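# Move the thin-walled cover from its holder onto the module

## Task

Lift the cover out of the holder and set it on the base plate over the module. Do not dent its thin walls; only the slightest dent is allowed. It must rest there by itself at the end, with no help from the robot.

## Robot and tools

Robot: one six-joint arm (a UFACTORY 850-type arm) with a Robotiq 2F-85 two-finger gripper. Joints from the base out are waist, shoulder, elbow, forearm roll, wrist pitch and wrist roll. Their ranges in rad are -6.283..6.283, -2.304..2.304, -4.224..0.061, -6.283..6.283, -2.164..2.164 and -6.283..6.283. Load limits in N m are 57, 57, 47.5, 25.6, 18 and 18, and a carried object adds to them. The elbow never quite straightens.

Frames: the scene frame has its origin on the table surface under the arm base. +z is up, and +y is to the left when facing along +x. Each result reports end_effector_position (m), end_effector_quat_wxyz, and linear (m/s) and angular (rad/s) velocities in this frame. The reported point is midway between the closed finger pads. The reading can be off a little, more so at long reach. The gripper frame has +z along the fingers, pointing away from the wrist, and y is the line the pads close along. A flat block about 9 cm long sticks out toward gripper +x and turns with the hand. Closed fingertips reach about 19 mm past the reported point, and open ones about 6 mm. Closing also pushes the tips about 13 mm farther out, so keep that clearance above a surface.

execute_actions: arguments are actions, a list holding zero or one item, and an optional boolean pictures. An empty list only returns the current state. {"steps": n} with n up to 300 is a wait, counted from the previous result. {"rows": [...], "steps": n} with n up to 15 (default 15) runs one row per control step of 1/30 s, and the last row repeats if there are fewer rows than steps. Each row has 9 numbers, each in [-1, 1]: dx, dy, dz, rx, ry, rz, position, force_limit, speed. The first six are an offset in the gripper's own axes. The reference is the hand pose in the most recent result that showed it; with no such result yet, or for a later call in the same reply, it is the hand pose when the action begins. Every row is counted from that same reference, not from the row before. Scale: 1.0 is 0.6 m or 180 degrees. rx, ry, rz form one rotation vector. An all-zero offset is not a pause: it pulls the hand back to the reference. A refused call sends nothing.

Finger numbers (absolute, not offsets): position +1 is fully open (85 mm), about -0.8 is where the pads touch, and -1 closes until blocked. force_limit is the per-pad force: about 20 N at -1, 128 N at 0 and 235 N at +1 on a 40 mm part. speed is the pad-gap rate: about 20 mm/s at -1, 85 at 0 and 150 at +1. Faster closing adds up to about 5 N (at 0) or 12 N (at +1). A new force_limit or speed only takes effect when position also changes by at least 0.01. For a softer grip, open first. For the thin cover, use a low force_limit and slow speed to avoid denting it.

move: arguments are target, one 9-number row using the same offset rule and scale, and speed in m/s from 0.002 to 0.5 (default 0.25); turning is capped at twice that in rad/s. The hand follows a straight path lasting 0.5 to 10 s and turns the short way. It does not avoid obstacles and may lag, drift or overshoot its speed near full reach. The finger values are sent at the start. The result adds a "move:" line: done, off_target, moving, held or fault, plus limits (paced = the pose was clipped; held = some steps were blocked), and the distance to the target. Faster moves, and targets set deeper past a contact, press harder.

wait: seconds, 0 to 10. Sends nothing new.
zoom_image: camera ("cam_high" or "cam_low") and region [x0, y0, x1, y1] in image pixels, origin top-left, at most 504 by 504. Both cameras give 504x504 images.
read_manual: optional section, only "licences"; gives URDF licence text.
finished_scene: scene, the current scene's number. It ends that scene for good and reports whether the goal was met. Replying without any tool call also ends the session.

Motion rules: at each step the commanded pose is limited to 70 mm and 16 degrees from the measured pose. Position wins over orientation when both cannot be met. After an action ends, the arm only goes on to its last clipped pose, so check the result and send the rest. The "Hand target" line shows where the controller is now driving. "pose unreachable" means a clearance check changed or blocked the command; the base mount counts as arm. HELD flags the steps where that happened.

Gripper readings: object_status 0 means moving; 1 means blocked while opening; 2 means blocked while closing, i.e. a grip; 3 means the requested spot was reached or the pads met. position_measured is in counts: 3 open, about 78 = 60 mm, 130 = 40 mm, 180 = 20 mm, 230 pads touching. To grip, send -1, keep sending it, and confirm status 2. If the object slips, the fingers close again by themselves, except after a force_limit -1 grip.

Faults: hitting a joint load limit stops the arm, backs that joint off slightly, holds it for 10 s and drops the rest of the call. Motor heat warns at 65 °C (MOTOR HOT). At 80 °C the brakes lock until the motors cool (OVER-TEMPERATURE FAULT). Avoid drops, slams, hard pushes and knocking anything off the table. Loose items may get nudged now and then. Let go of the cover so it sits on its own before finishing.

Each tool is called after "Call:" as a command line: name --argument value for each argument, lists and objects as JSON in quotes; but a table of rows of numbers goes row by row, as --pt "numbers of a row", without its own name.

## Session

Call:
execute_actions --actions '[]'

Scene clock: 0.00 s of 5600.00 s.
end_effector_position=(+0.5380, -0.1888, +0.3176) position_measured=3 object_status=3 end_effector_quat_wxyz=(+0.140, +0.219, +0.909, +0.326) end_effector_velocity=(-0.000, +0.000, +0.000) end_effector_angular_velocity=(+0.001, -0.000, -0.001)
Joint positions: [-0.623 -0.53  -1.104  1.002 -0.92  -0.956]
Joint velocities: [-0.     0.001  0.001  0.001  0.     0.   ]
Hand target: +0.538, -0.189, +0.318; +0.140, +0.219, +0.909, +0.326

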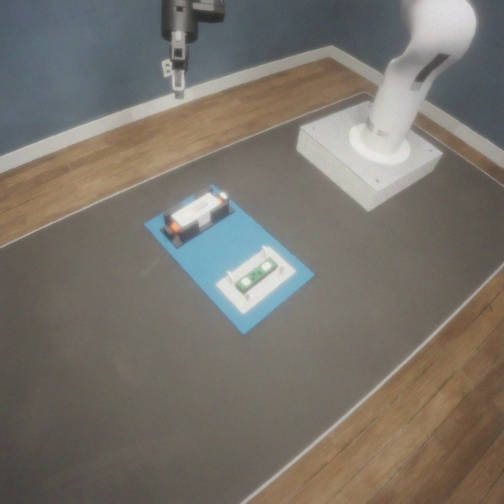

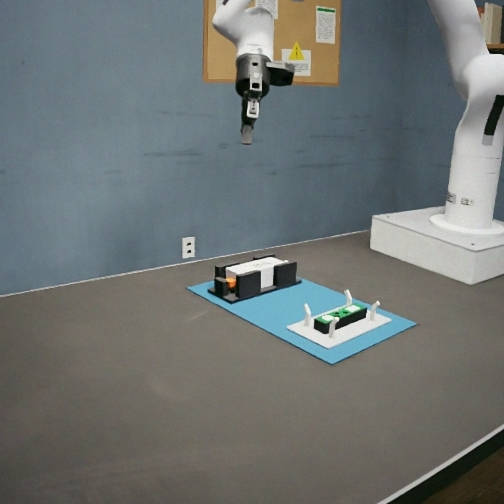

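Call:
zoom_image --camera "cam_high" --region '[140, 170, 320, 340]'

Call:
zoom_image --camera "cam_low" --region '[180, 230, 420, 370]'

Call:
zoom_image --camera "cam_high" --region '[150, 180, 240, 255]'

Call:
zoom_image --camera "cam_low" --region '[200, 245, 310, 310]'

Region (140, 170, 320, 340) of cam_high's 504x504 image, scaled by 2.800, with more detail than that image has.

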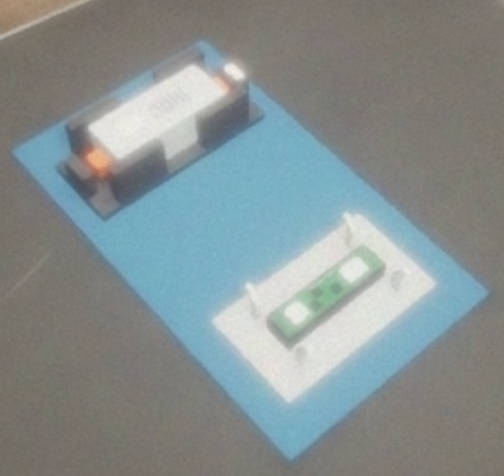

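Region (180, 230, 420, 370) of cam_low's 504x504 image, scaled by 2.100, with more detail than that image has; it fills the top 294 rows of this view, and the rest is white.

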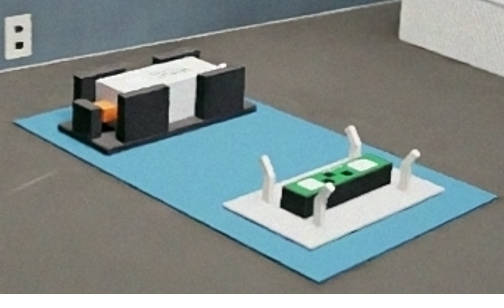

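Region (150, 180, 240, 255) of cam_high's 504x504 image, scaled by 5.600, with more detail than that image has.

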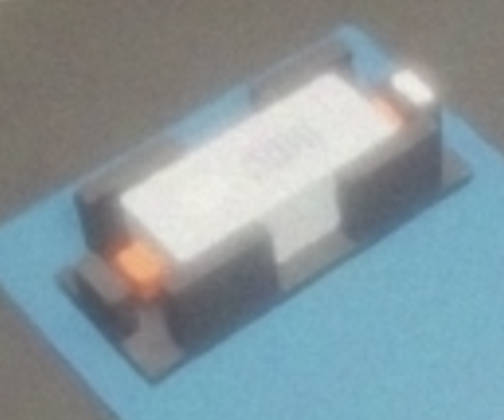

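Region (200, 245, 310, 310) of cam_low's 504x504 image, scaled by 4.582, with more detail than that image has; it fills the top 298 rows of this view, and the rest is white.

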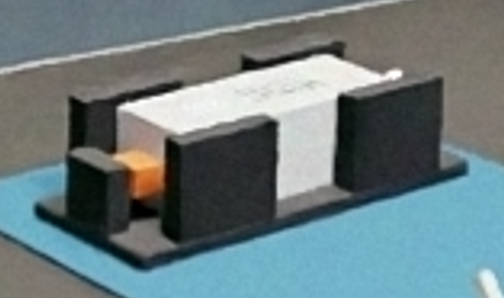

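Call:
zoom_image --camera "cam_high" --region '[185, 185, 235, 225]'

Call:
zoom_image --camera "cam_low" --region '[200, 0, 340, 90]'

Call:
zoom_image --camera "cam_high" --region '[210, 240, 300, 320]'

Region (185, 185, 235, 225) of cam_high's 504x504 image, scaled by 10.080, with more detail than that image has; it fills the top 403 rows of this view, and the rest is white.

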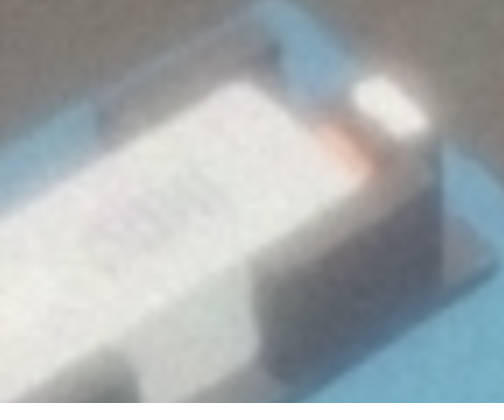

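Region (200, 0, 340, 90) of cam_low's 504x504 image, scaled by 3.600, with more detail than that image has; it fills the top 324 rows of this view, and the rest is white.

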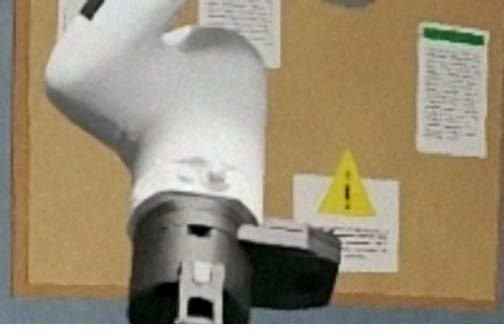

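Region (210, 240, 300, 320) of cam_high's 504x504 image, scaled by 5.600, with more detail than that image has.

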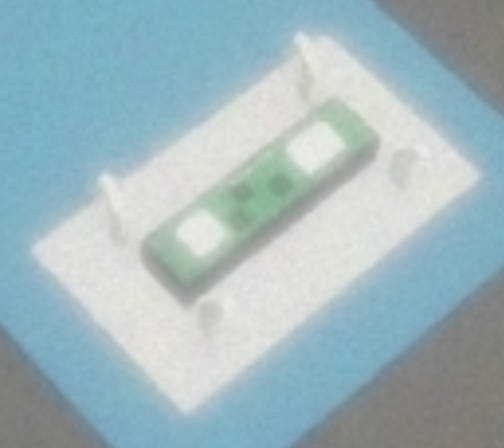

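Call:
move --target '[0.0157,-0.0853,0.2975,0.2084,0.1074,-0.1863,1,-1,0]'

Scene clock: 66.23 s of 5600.00 s.
end_effector_position=(+0.5850, -0.1253, +0.1494) position_measured=3 object_status=3 end_effector_quat_wxyz=(-0.000, -0.069, +0.998, -0.000) end_effector_velocity=(-0.000, +0.001, -0.002) end_effector_angular_velocity=(-0.005, +0.005, +0.001)
Joint positions: [-0.182 -0.792 -1.262  0.04  -0.489 -0.397]
Joint velocities: [ 0.004 -0.003 -0.001 -0.012 -0.001  0.013]
Hand target: +0.585, -0.125, +0.149; -0.001, -0.070, +0.998, -0.001
Off the commanded pose: 0.000 m, 0 deg.
After step 90, 60.90 s passed at rest.
move: done

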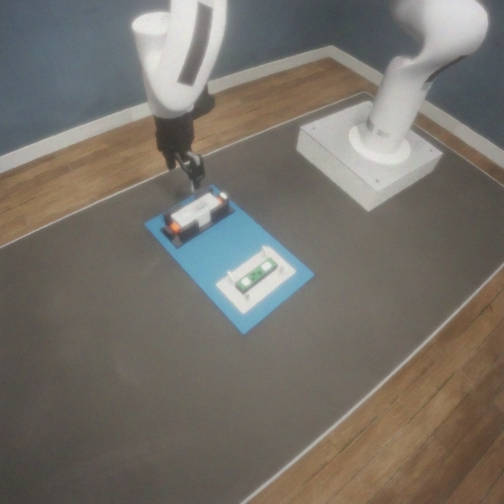

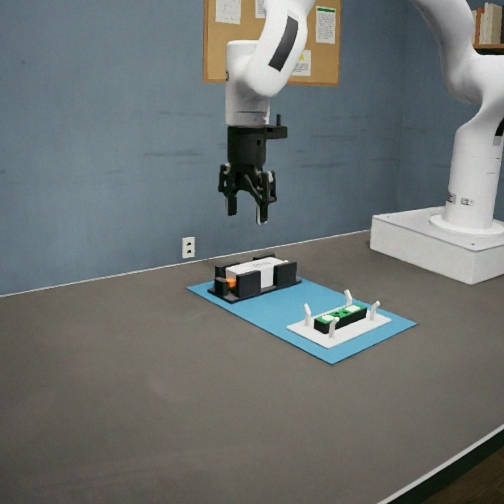

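Call:
zoom_image --camera "cam_low" --region '[190, 170, 320, 310]'

Call:
zoom_image --camera "cam_high" --region '[140, 140, 250, 250]'

Region (190, 170, 320, 310) of cam_low's 504x504 image, scaled by 3.600, with more detail than that image has; it fills the left 468 columns of this view, and the rest is white.

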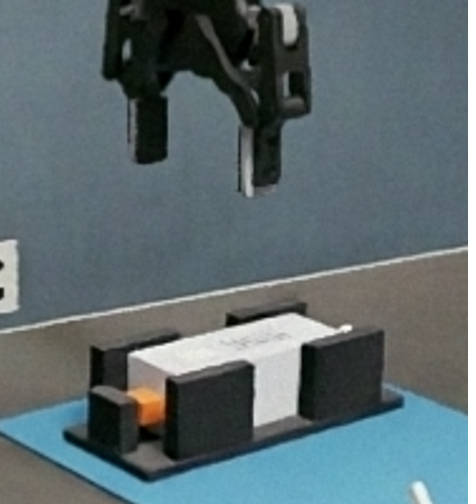

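Region (140, 140, 250, 250) of cam_high's 504x504 image, scaled by 4.582, with more detail than that image has.

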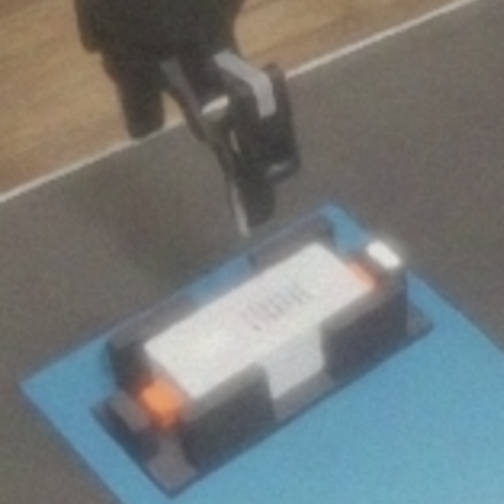

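Call:
move --target '[0.006,0.0413,0.107,0,0,0,1,-1,0]' --speed 0.1

Call:
zoom_image --camera "cam_low" --region '[200, 210, 310, 310]'

Call:
zoom_image --camera "cam_high" --region '[150, 160, 245, 255]'

Scene clock: 91.73 s of 5600.00 s.
end_effector_position=(+0.5782, -0.1015, +0.0855) position_measured=3 object_status=3 end_effector_quat_wxyz=(-0.000, -0.069, +0.998, -0.000) end_effector_velocity=(-0.001, +0.001, -0.002) end_effector_angular_velocity=(+0.001, +0.002, -0.001)
Joint positions: [-0.143 -0.889 -1.244  0.054 -0.373 -0.372]
Joint velocities: [ 0.001 -0.002  0.002  0.001  0.002  0.   ]
Hand target: +0.578, -0.101, +0.085; -0.000, -0.069, +0.998, -0.000
Off the commanded pose: 0.000 m, 0 deg.
After step 90, 21.47 s passed at rest.
move: done

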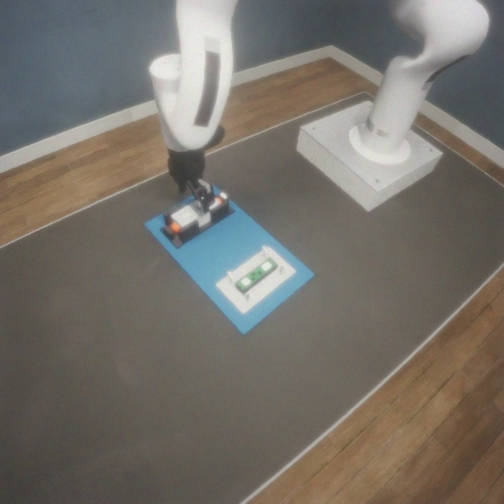

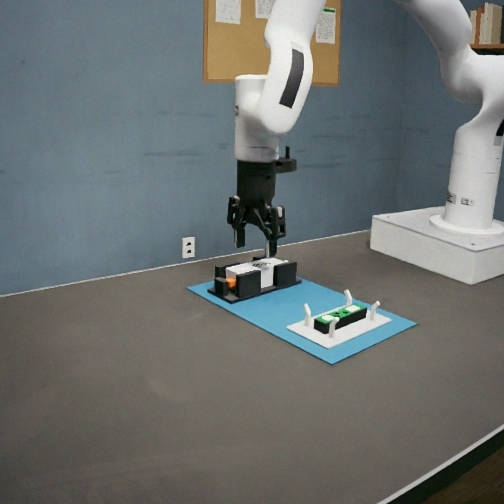

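Region (200, 210, 310, 310) of cam_low's 504x504 image, scaled by 4.582, with more detail than that image has; it fills the top 458 rows of this view, and the rest is white.

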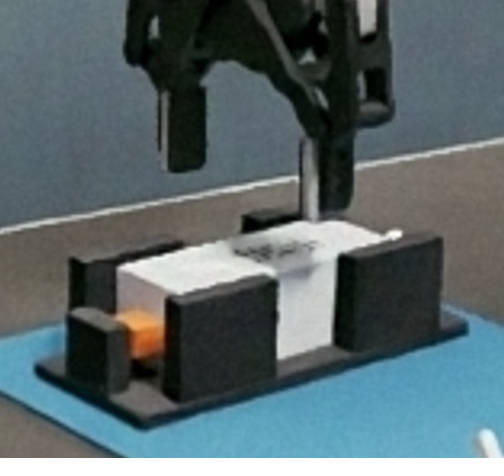

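Region (150, 160, 245, 255) of cam_high's 504x504 image, scaled by 5.305, with more detail than that image has.

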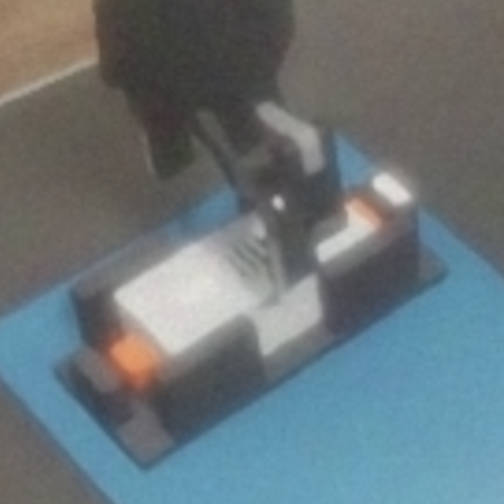

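Call:
move --target '[0.002,0,0.065,0,0,0,0.6,-1,0]' --speed 0.04

Call:
zoom_image --camera "cam_low" --region '[200, 210, 310, 310]'

Call:
zoom_image --camera "cam_high" --region '[150, 160, 245, 255]'

Scene clock: 112.33 s of 5600.00 s.
end_effector_position=(+0.5772, -0.1017, +0.0466) position_measured=53 object_status=3 end_effector_quat_wxyz=(-0.000, -0.069, +0.998, -0.000) end_effector_velocity=(+0.002, -0.000, +0.001) end_effector_angular_velocity=(-0.001, -0.004, +0.002)
Joint positions: [-0.142 -0.964 -1.265  0.063 -0.318 -0.381]
Joint velocities: [ 0.     0.002 -0.002 -0.001  0.001 -0.   ]
Hand target: +0.577, -0.102, +0.046; -0.000, -0.069, +0.998, -0.000
Off the commanded pose: 0.000 m, 0 deg.
After step 90, 16.33 s passed at rest.
move: done

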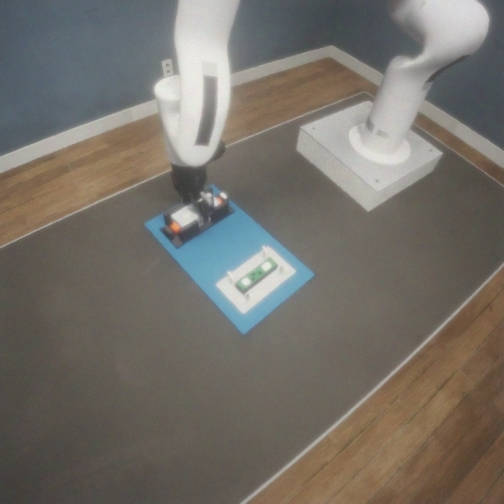

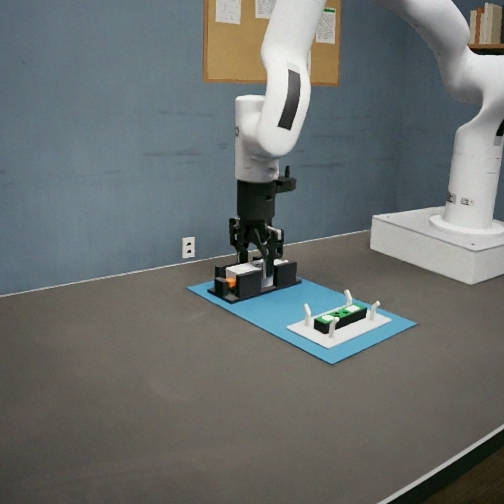

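Region (200, 210, 310, 310) of cam_low's 504x504 image, scaled by 4.582, with more detail than that image has; it fills the top 458 rows of this view, and the rest is white.

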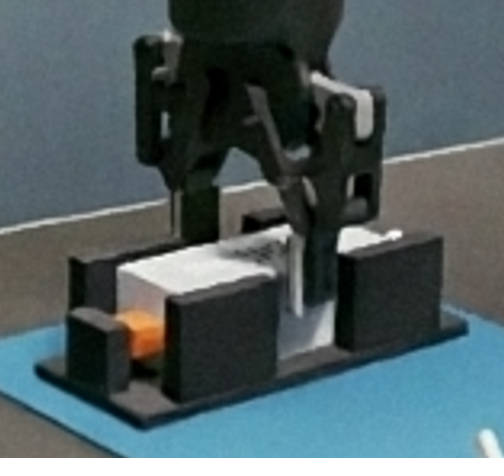

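Region (150, 160, 245, 255) of cam_high's 504x504 image, scaled by 5.305, with more detail than that image has.

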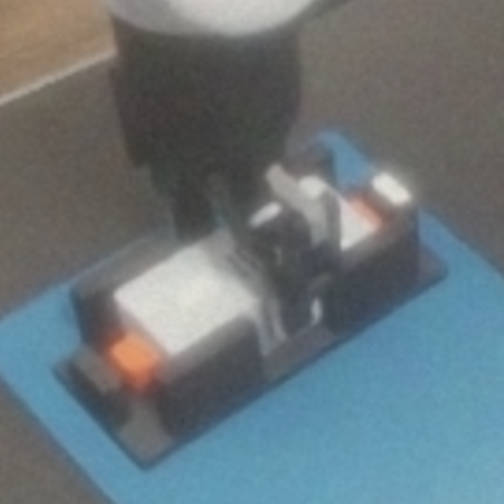

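Call:
execute_actions --actions '[{"rows": [[0,0,0,0,0,0,0.3,-1,-1]], "steps": 15}]' --pictures false

Call:
wait --seconds 0.5

Call:
zoom_image --camera "cam_low" --region '[220, 230, 300, 300]'

Call:
zoom_image --camera "cam_high" --region '[165, 180, 235, 245]'

Scene clock: 118.67 s of 5600.00 s.
end_effector_position=(+0.5772, -0.1017, +0.0466) position_measured=75 object_status=0 end_effector_quat_wxyz=(-0.000, -0.069, +0.998, -0.000) end_effector_velocity=(+0.001, -0.000, +0.000) end_effector_angular_velocity=(-0.000, -0.001, +0.000)
Joint positions: [-0.142 -0.964 -1.265  0.063 -0.318 -0.381]
Joint velocities: [ 0.    -0.    -0.002 -0.    -0.     0.   ]
Hand target: +0.577, -0.102, +0.047; -0.000, -0.069, +0.998, -0.000
Off the commanded pose: 0.000 m, 0 deg.
Steps of this call (steps 1 to 90: nothing new was sent; then 2.83 s passed at rest; steps 91 to 105: all 15 steps of this action). Readings (end_effector_position | what the end effector reports):
91: (+0.5771, -0.1017, +0.0465) | position_measured=53 object_status=0
92: (+0.5771, -0.1017, +0.0465) | position_measured=54 object_status=0
94: (+0.5772, -0.1017, +0.0466) | position_measured=56 object_status=0
98: (+0.5772, -0.1017, +0.0466) | position_measured=63 object_status=0
105: the state above

Scene clock: 119.17 s of 5600.00 s.
end_effector_position=(+0.5772, -0.1017, +0.0466) position_measured=91 object_status=0 end_effector_quat_wxyz=(-0.000, -0.069, +0.998, -0.000) end_effector_velocity=(-0.001, +0.000, -0.001) end_effector_angular_velocity=(+0.000, +0.001, -0.000)
Joint positions: [-0.142 -0.964 -1.265  0.063 -0.318 -0.381]
Joint velocities: [-0.    -0.001  0.001  0.     0.     0.   ]
Hand target: +0.577, -0.102, +0.047; -0.000, -0.069, +0.998, -0.000
Off the commanded pose: 0.000 m, 0 deg.
Steps of this call (steps 1 to 15: nothing new was sent). Readings (end_effector_position | what the end effector reports):
1: (+0.5772, -0.1017, +0.0466) | position_measured=77 object_status=0
2: (+0.5772, -0.1017, +0.0466) | position_measured=78 object_status=0
4: (+0.5772, -0.1017, +0.0466) | position_measured=82 object_status=0
8: (+0.5772, -0.1017, +0.0466) | position_measured=89 object_status=0
15: the state above

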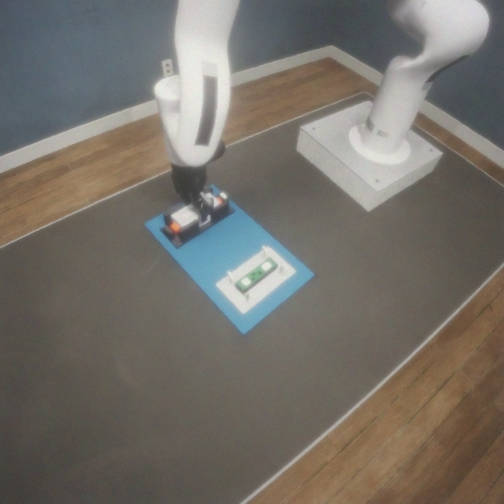

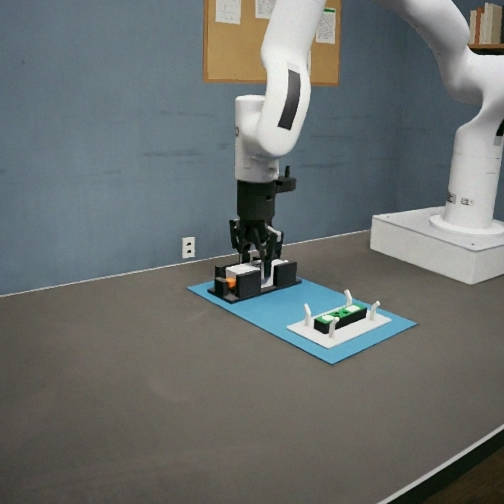

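Region (220, 230, 300, 300) of cam_low's 504x504 image, scaled by 6.300, with more detail than that image has; it fills the top 441 rows of this view, and the rest is white.

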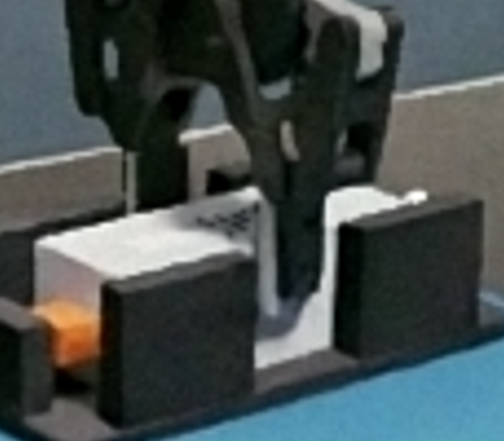

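Region (165, 180, 235, 245) of cam_high's 504x504 image, scaled by 7.200, with more detail than that image has; it fills the top 468 rows of this view, and the rest is white.

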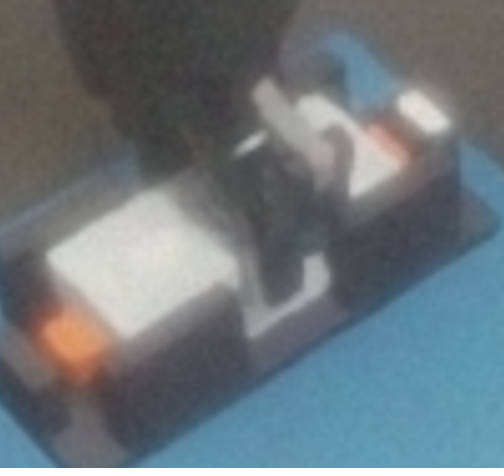

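Call:
execute_actions --actions '[{"rows": [[0,0,0,0,0,0,-1,-1,-1]], "steps": 15}]' --pictures false

Call:
wait --seconds 0.5

Call:
zoom_image --camera "cam_low" --region '[220, 230, 300, 300]'

Scene clock: 126.90 s of 5600.00 s.
end_effector_position=(+0.5770, -0.1012, +0.0468) position_measured=112 object_status=0 end_effector_quat_wxyz=(-0.001, -0.070, +0.998, -0.000) end_effector_velocity=(+0.001, -0.001, +0.001) end_effector_angular_velocity=(+0.000, -0.000, -0.003)
Joint positions: [-0.141 -0.964 -1.265  0.063 -0.32  -0.381]
Joint velocities: [-0.002  0.001 -0.002  0.001 -0.003  0.   ]
Hand target: +0.577, -0.102, +0.047; -0.000, -0.069, +0.998, -0.000
Off the commanded pose: 0.001 m, 0 deg.
Steps of this call (steps 1 to 90: nothing new was sent; then 4.23 s passed at rest; steps 91 to 105: all 15 steps of this action). Readings (end_effector_position | what the end effector reports):
91: (+0.5772, -0.1017, +0.0466) | position_measured=91 object_status=0
92: (+0.5772, -0.1017, +0.0466) | position_measured=91 object_status=0
94: (+0.5772, -0.1017, +0.0466) | position_measured=93 object_status=0
98: (+0.5771, -0.1016, +0.0466) | position_measured=100 object_status=0
105: the state above

Scene clock: 127.40 s of 5600.00 s.
end_effector_position=(+0.5771, -0.1015, +0.0467) position_measured=114 object_status=2 end_effector_quat_wxyz=(-0.000, -0.069, +0.998, -0.000) end_effector_velocity=(+0.001, -0.001, +0.000) end_effector_angular_velocity=(-0.001, -0.002, +0.001)
Joint positions: [-0.142 -0.964 -1.265  0.063 -0.319 -0.381]
Joint velocities: [-0.001  0.001 -0.    -0.001  0.001 -0.   ]
Hand target: +0.577, -0.102, +0.047; -0.000, -0.069, +0.998, -0.000
Off the commanded pose: 0.000 m, 0 deg.
Steps of this call (steps 1 to 15: nothing new was sent). Readings (end_effector_position | what the end effector reports):
1: (+0.5770, -0.1012, +0.0469) | position_measured=113 object_status=0
2: (+0.5770, -0.1012, +0.0469) | position_measured=114 object_status=0
4: (+0.5770, -0.1013, +0.0468) | position_measured=114 object_status=0
8: (+0.5771, -0.1014, +0.0468) | position_measured=114 object_status=2
15: the state above

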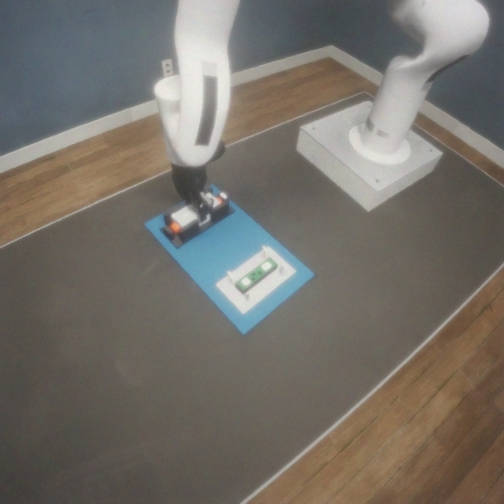

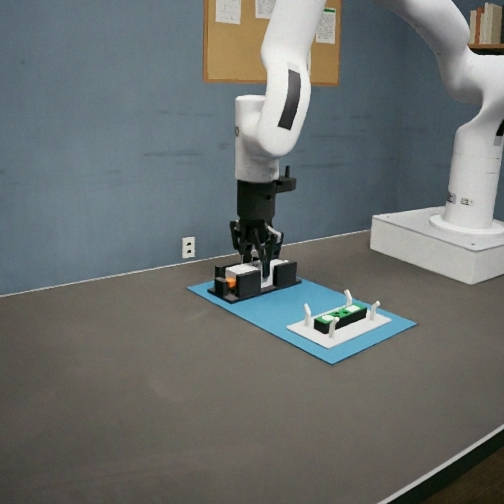

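Region (220, 230, 300, 300) of cam_low's 504x504 image, scaled by 6.300, with more detail than that image has; it fills the top 441 rows of this view, and the rest is white.

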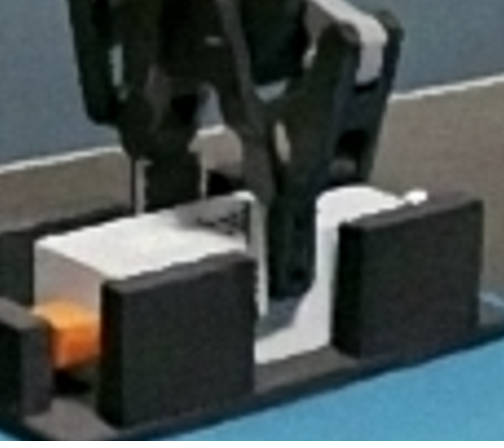

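Gripped at ~46 mm. Test-lift slowly.

Call:
move --target '[0,0,-0.01,0,0,0,-1,-1,-1]' --speed 0.005

Call:
zoom_image --camera "cam_low" --region '[220, 230, 300, 300]'

Scene clock: 133.03 s of 5600.00 s.
end_effector_position=(+0.5770, -0.1015, +0.0527) position_measured=114 object_status=2 end_effector_quat_wxyz=(-0.000, -0.069, +0.998, -0.000) end_effector_velocity=(-0.001, +0.000, -0.001) end_effector_angular_velocity=(+0.000, +0.002, -0.000)
Joint positions: [-0.142 -0.952 -1.261  0.062 -0.327 -0.38 ]
Joint velocities: [ 0.    -0.001  0.001  0.     0.     0.   ]
Hand target: +0.577, -0.102, +0.053; -0.000, -0.069, +0.998, -0.000
Off the commanded pose: 0.000 m, 0 deg.
After step 90, 1.20 s passed at rest.
move: done

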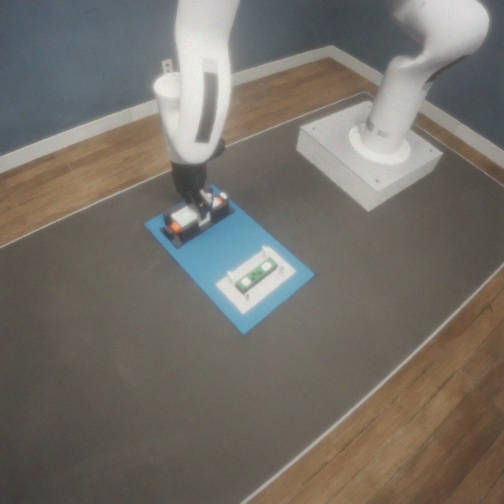

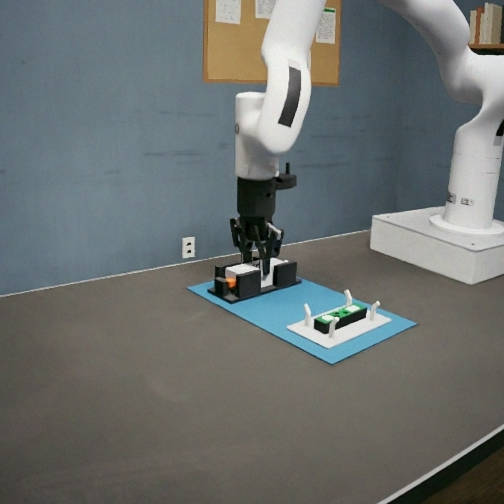

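Region (220, 230, 300, 300) of cam_low's 504x504 image, scaled by 6.300, with more detail than that image has; it fills the top 441 rows of this view, and the rest is white.

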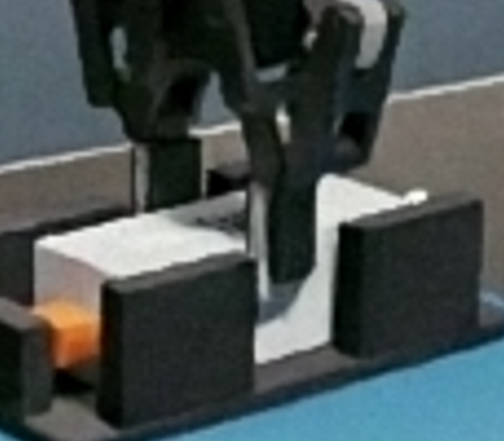

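Call:
execute_actions --actions '[{"rows": [[0,0,0,0,0,0,0.25,-1,0],[0,0,0,0,0,0,0.25,-1,0],[0,0,0,0,0,0,0.25,-1,0],[0,0,0,0,0,0,0.25,-1,0],[0,0,0,0,0,0,0.25,-1,0],[0,0,0.002,0,0,0,0.25,-1,0],[0,0.001,0.004,0,0,0,0.25,-1,0],[0,0.0015,0.006,0,0,0,0.25,-1,0]], "steps": 15}]'

Call:
zoom_image --camera "cam_low" --region '[220, 230, 300, 300]'

Call:
execute_actions --actions '[{"rows": [[0,0,0,0,0,0,-1,-0.92,-1]], "steps": 15}]' --pictures false

Call:
execute_actions --actions '[{"steps": 15}]' --pictures false

Scene clock: 155.27 s of 5600.00 s.
end_effector_position=(+0.5774, -0.1009, +0.0494) position_measured=98 object_status=3 end_effector_quat_wxyz=(+0.000, -0.069, +0.998, -0.000) end_effector_velocity=(-0.002, +0.002, -0.000) end_effector_angular_velocity=(+0.001, +0.005, +0.001)
Joint positions: [-0.141 -0.959 -1.263  0.063 -0.321 -0.379]
Joint velocities: [ 0.002  0.001  0.002  0.    -0.003  0.001]
Hand target: +0.577, -0.101, +0.049; -0.000, -0.069, +0.998, -0.000
Off the commanded pose: 0.001 m, 0 deg.
Steps of this call (steps 1 to 90: nothing new was sent; then 18.73 s passed at rest; steps 91 to 105: all 15 steps of this action). Readings (end_effector_position | what the end effector reports):
91: (+0.5771, -0.1015, +0.0527) | position_measured=114 object_status=0
92: (+0.5772, -0.1015, +0.0529) | position_measured=114 object_status=0
94: (+0.5783, -0.1020, +0.0536) | position_measured=104 object_status=0
98: (+0.5787, -0.1021, +0.0527) | position_measured=98 object_status=0
105: the state above

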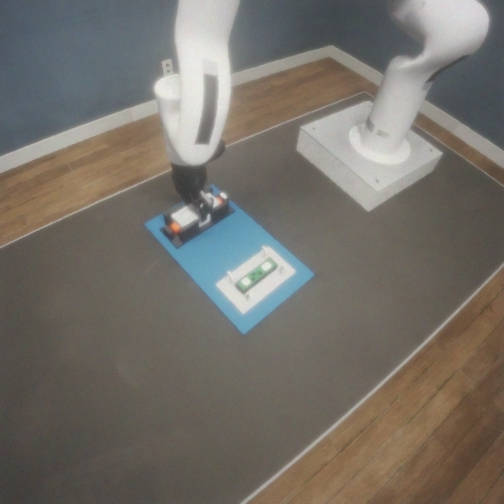

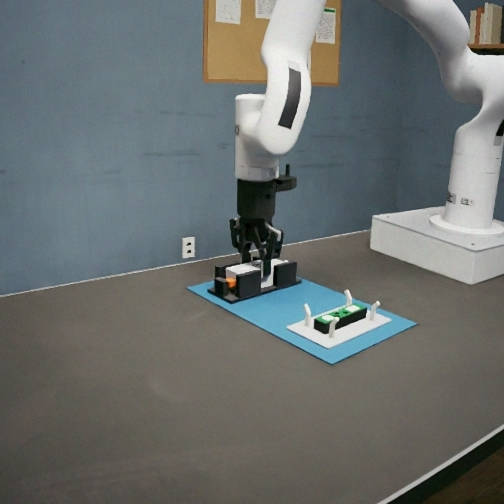

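Region (220, 230, 300, 300) of cam_low's 504x504 image, scaled by 6.300, with more detail than that image has; it fills the top 441 rows of this view, and the rest is white.

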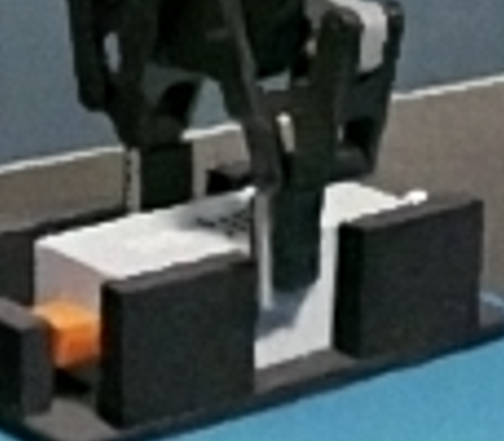

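Scene clock: 155.77 s of 5600.00 s.
end_effector_position=(+0.5775, -0.1008, +0.0498) position_measured=117 object_status=0 end_effector_quat_wxyz=(+0.000, -0.069, +0.998, -0.000) end_effector_velocity=(-0.001, -0.000, -0.001) end_effector_angular_velocity=(-0.000, +0.000, +0.001)
Joint positions: [-0.141 -0.958 -1.263  0.063 -0.322 -0.379]
Joint velocities: [-0.001 -0.001  0.001 -0.001  0.002 -0.001]
Hand target: +0.577, -0.101, +0.049; +0.000, -0.069, +0.998, -0.000
Off the commanded pose: 0.000 m, 0 deg.
Steps of this call (steps 1 to 15: all 15 steps of this action). Readings (end_effector_position | what the end effector reports):
1: (+0.5774, -0.1009, +0.0494) | position_measured=98 object_status=0
2: (+0.5774, -0.1009, +0.0494) | position_measured=98 object_status=0
4: (+0.5775, -0.1010, +0.0495) | position_measured=100 object_status=0
8: (+0.5774, -0.1007, +0.0494) | position_measured=107 object_status=0
15: the state above

Scene clock: 156.27 s of 5600.00 s.
end_effector_position=(+0.5776, -0.1009, +0.0496) position_measured=117 object_status=2 end_effector_quat_wxyz=(+0.000, -0.069, +0.998, -0.000) end_effector_velocity=(+0.001, -0.000, +0.001) end_effector_angular_velocity=(-0.000, -0.002, +0.001)
Joint positions: [-0.141 -0.958 -1.263  0.063 -0.321 -0.379]
Joint velocities: [-0.     0.001 -0.    -0.     0.    -0.   ]
Hand target: +0.577, -0.101, +0.049; +0.000, -0.069, +0.998, -0.000
Off the commanded pose: 0.000 m, 0 deg.
Steps of this call (steps 1 to 15: nothing new was sent). Readings (end_effector_position | what the end effector reports):
1: (+0.5775, -0.1008, +0.0498) | position_measured=117 object_status=0
2: (+0.5775, -0.1008, +0.0498) | position_measured=117 object_status=0
4: (+0.5776, -0.1008, +0.0497) | position_measured=117 object_status=0
8: (+0.5776, -0.1009, +0.0496) | position_measured=117 object_status=2
15: the state above

Call:
move --target '[0,0,-0.007,0,0,0,-1,-0.92,-1]' --speed 0.004

Call:
zoom_image --camera "cam_low" --region '[220, 230, 300, 300]'

Scene clock: 162.23 s of 5600.00 s.
end_effector_position=(+0.5772, -0.1009, +0.0535) position_measured=117 object_status=2 end_effector_quat_wxyz=(-0.000, -0.069, +0.998, -0.000) end_effector_velocity=(-0.001, +0.000, -0.000) end_effector_angular_velocity=(+0.000, +0.000, -0.001)
Joint positions: [-0.141 -0.95  -1.26   0.062 -0.327 -0.378]
Joint velocities: [0.    0.001 0.002 0.001 0.001 0.   ]
Hand target: +0.578, -0.101, +0.054; +0.000, -0.069, +0.998, -0.000
Off the commanded pose: 0.000 m, 0 deg.
After step 90, 1.67 s passed at rest.
move: done

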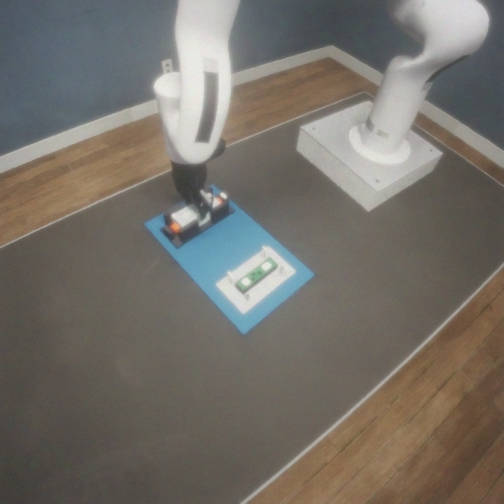

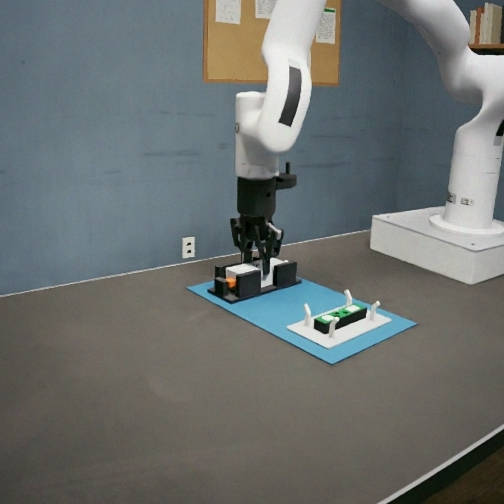

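Region (220, 230, 300, 300) of cam_low's 504x504 image, scaled by 6.300, with more detail than that image has; it fills the top 441 rows of this view, and the rest is white.

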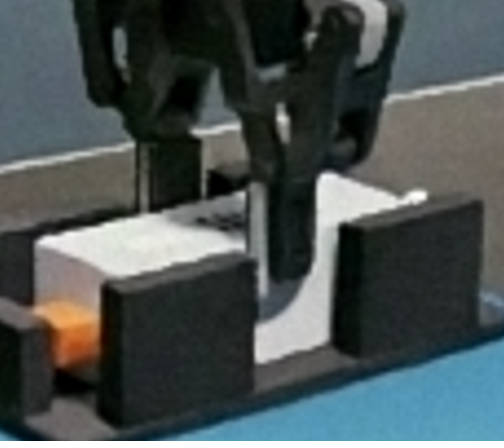

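Call:
move --target '[0,0,-0.005,0,0,0,-1,-0.92,-1]' --speed 0.003

Call:
zoom_image --camera "cam_low" --region '[220, 230, 300, 300]'

Scene clock: 168.93 s of 5600.00 s.
end_effector_position=(+0.5773, -0.1009, +0.0565) position_measured=117 object_status=2 end_effector_quat_wxyz=(+0.000, -0.069, +0.998, -0.000) end_effector_velocity=(+0.000, -0.000, +0.000) end_effector_angular_velocity=(-0.001, -0.000, +0.002)
Joint positions: [-0.141 -0.944 -1.258  0.061 -0.33  -0.378]
Joint velocities: [ 0.     0.001 -0.    -0.002 -0.     0.   ]
Hand target: +0.577, -0.101, +0.057; -0.000, -0.069, +0.998, -0.000
Off the commanded pose: 0.000 m, 0 deg.
After step 90, 2.57 s passed at rest.
move: done

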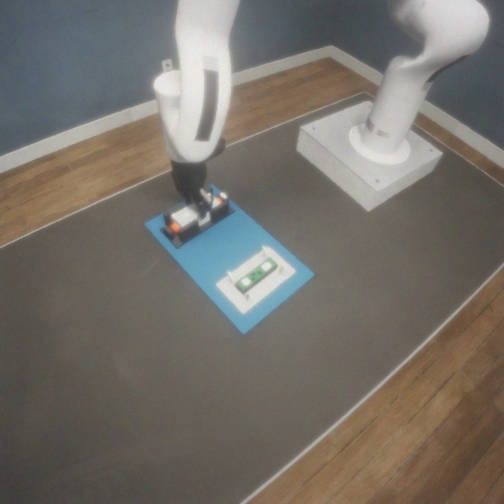

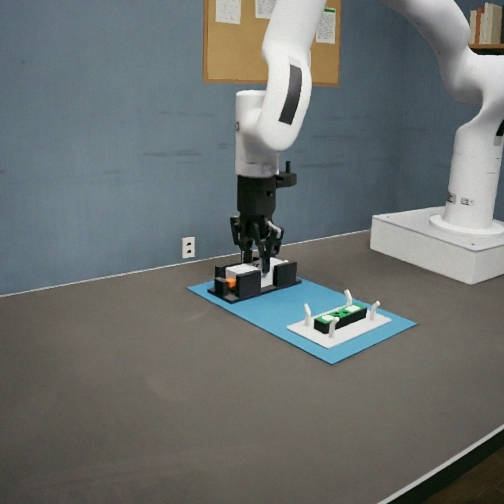

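Region (220, 230, 300, 300) of cam_low's 504x504 image, scaled by 6.300, with more detail than that image has; it fills the top 441 rows of this view, and the rest is white.

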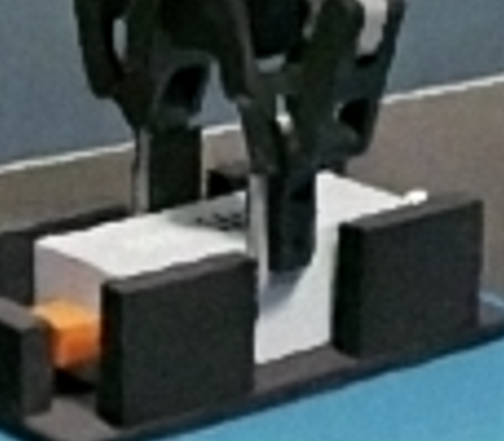

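Call:
execute_actions --actions '[{"rows": [[0,0,0,0,0,0,0.25,-1,0],[0,0,0,0,0,0,0.25,-1,0],[0,0,0,0,0,0,0.25,-1,0],[0,0,0,0,0,0,0.25,-1,0],[0,0,0,0,0,0,0.25,-1,0],[0,0,0.002,0,0,0,0.25,-1,0],[0,0,0.004,0,0,0,0.25,-1,0],[0,0,0.006,0,0,0,0.25,-1,0],[0,0,0.008,0,0,0,0.25,-1,0],[0,0,0.010,0,0,0,0.25,-1,0],[0,0,0.012,0,0,0,0.25,-1,0]], "steps": 15}]' --pictures false

Call:
execute_actions --actions '[{"rows": [[0,0,0,0,0,0,-1,-0.84,-1]], "steps": 15}]' --pictures false

Call:
execute_actions --actions '[{"steps": 15}]' --pictures false

Call:
move --target '[0,0,-0.009,0,0,0,-1,-0.84,-1]' --speed 0.004

Call:
zoom_image --camera "cam_low" --region '[210, 230, 300, 300]'

Scene clock: 210.03 s of 5600.00 s.
end_effector_position=(+0.5772, -0.1010, +0.0496) position_measured=98 object_status=3 end_effector_quat_wxyz=(+0.000, -0.069, +0.998, -0.000) end_effector_velocity=(+0.002, +0.000, -0.004) end_effector_angular_velocity=(-0.000, -0.004, -0.001)
Joint positions: [-0.141 -0.958 -1.262  0.062 -0.321 -0.379]
Joint velocities: [ 0.001 -0.009 -0.005  0.002  0.008 -0.001]
Hand target: +0.577, -0.101, +0.049; +0.000, -0.069, +0.998, -0.000
Off the commanded pose: 0.000 m, 0 deg.
Steps of this call (steps 1 to 90: nothing new was sent; then 37.60 s passed at rest; steps 91 to 105: all 15 steps of this action). Readings (end_effector_position | what the end effector reports):
91: (+0.5772, -0.1009, +0.0565) | position_measured=117 object_status=0
92: (+0.5772, -0.1009, +0.0566) | position_measured=117 object_status=0
94: (+0.5781, -0.1011, +0.0573) | position_measured=107 object_status=0
98: (+0.5787, -0.1014, +0.0565) | position_measured=99 object_status=0
105: the state above

Scene clock: 210.53 s of 5600.00 s.
end_effector_position=(+0.5774, -0.1008, +0.0501) position_measured=117 object_status=0 end_effector_quat_wxyz=(-0.000, -0.069, +0.998, -0.000) end_effector_velocity=(+0.001, -0.000, +0.001) end_effector_angular_velocity=(+0.000, -0.001, -0.001)
Joint positions: [-0.141 -0.957 -1.263  0.063 -0.323 -0.379]
Joint velocities: [-0.001  0.001 -0.002  0.001 -0.002 -0.001]
Hand target: +0.577, -0.101, +0.050; +0.000, -0.069, +0.998, -0.000
Off the commanded pose: 0.001 m, 0 deg.
Steps of this call (steps 1 to 15: all 15 steps of this action). Readings (end_effector_position | what the end effector reports):
1: (+0.5773, -0.1010, +0.0495) | position_measured=98 object_status=0
2: (+0.5773, -0.1010, +0.0496) | position_measured=98 object_status=0
4: (+0.5774, -0.1010, +0.0497) | position_measured=100 object_status=0
8: (+0.5772, -0.1007, +0.0497) | position_measured=107 object_status=0
15: the state above

Scene clock: 211.03 s of 5600.00 s.
end_effector_position=(+0.5774, -0.1009, +0.0498) position_measured=120 object_status=2 end_effector_quat_wxyz=(+0.000, -0.069, +0.998, -0.000) end_effector_velocity=(-0.001, -0.000, +0.000) end_effector_angular_velocity=(-0.001, -0.000, +0.003)
Joint positions: [-0.141 -0.958 -1.263  0.063 -0.322 -0.379]
Joint velocities: [-0.     0.002  0.002 -0.002  0.001 -0.001]
Hand target: +0.577, -0.101, +0.050; +0.000, -0.069, +0.998, -0.000
Off the commanded pose: 0.000 m, 0 deg.
Steps of this call (steps 1 to 15: nothing new was sent). Readings (end_effector_position | what the end effector reports):
1: (+0.5774, -0.1008, +0.0501) | position_measured=119 object_status=0
2: (+0.5774, -0.1008, +0.0501) | position_measured=120 object_status=0
4: (+0.5774, -0.1008, +0.0501) | position_measured=120 object_status=0
8: (+0.5774, -0.1009, +0.0500) | position_measured=120 object_status=2
15: the state above

Scene clock: 212.83 s of 5600.00 s.
end_effector_position=(+0.5771, -0.1009, +0.0550) position_measured=120 object_status=2 end_effector_quat_wxyz=(-0.000, -0.069, +0.998, -0.000) end_effector_velocity=(+0.001, -0.000, +0.001) end_effector_angular_velocity=(-0.001, -0.003, +0.000)
Joint positions: [-0.141 -0.947 -1.258  0.061 -0.329 -0.378]
Joint velocities: [ 0.     0.001 -0.001 -0.001  0.001  0.   ]
Hand target: +0.577, -0.101, +0.055; +0.000, -0.069, +0.998, -0.000
Off the commanded pose: 0.000 m, 0 deg.
move: done

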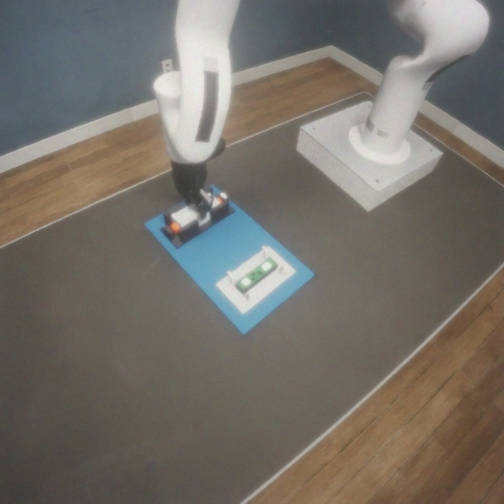

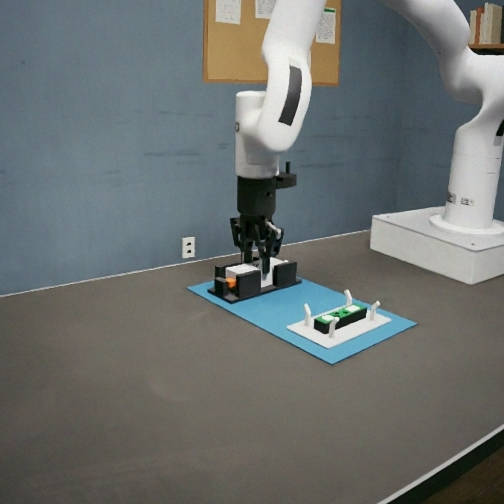

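Region (210, 230, 300, 300) of cam_low's 504x504 image, scaled by 5.600, with more detail than that image has.

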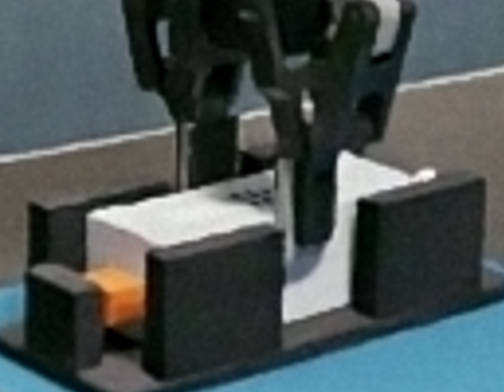

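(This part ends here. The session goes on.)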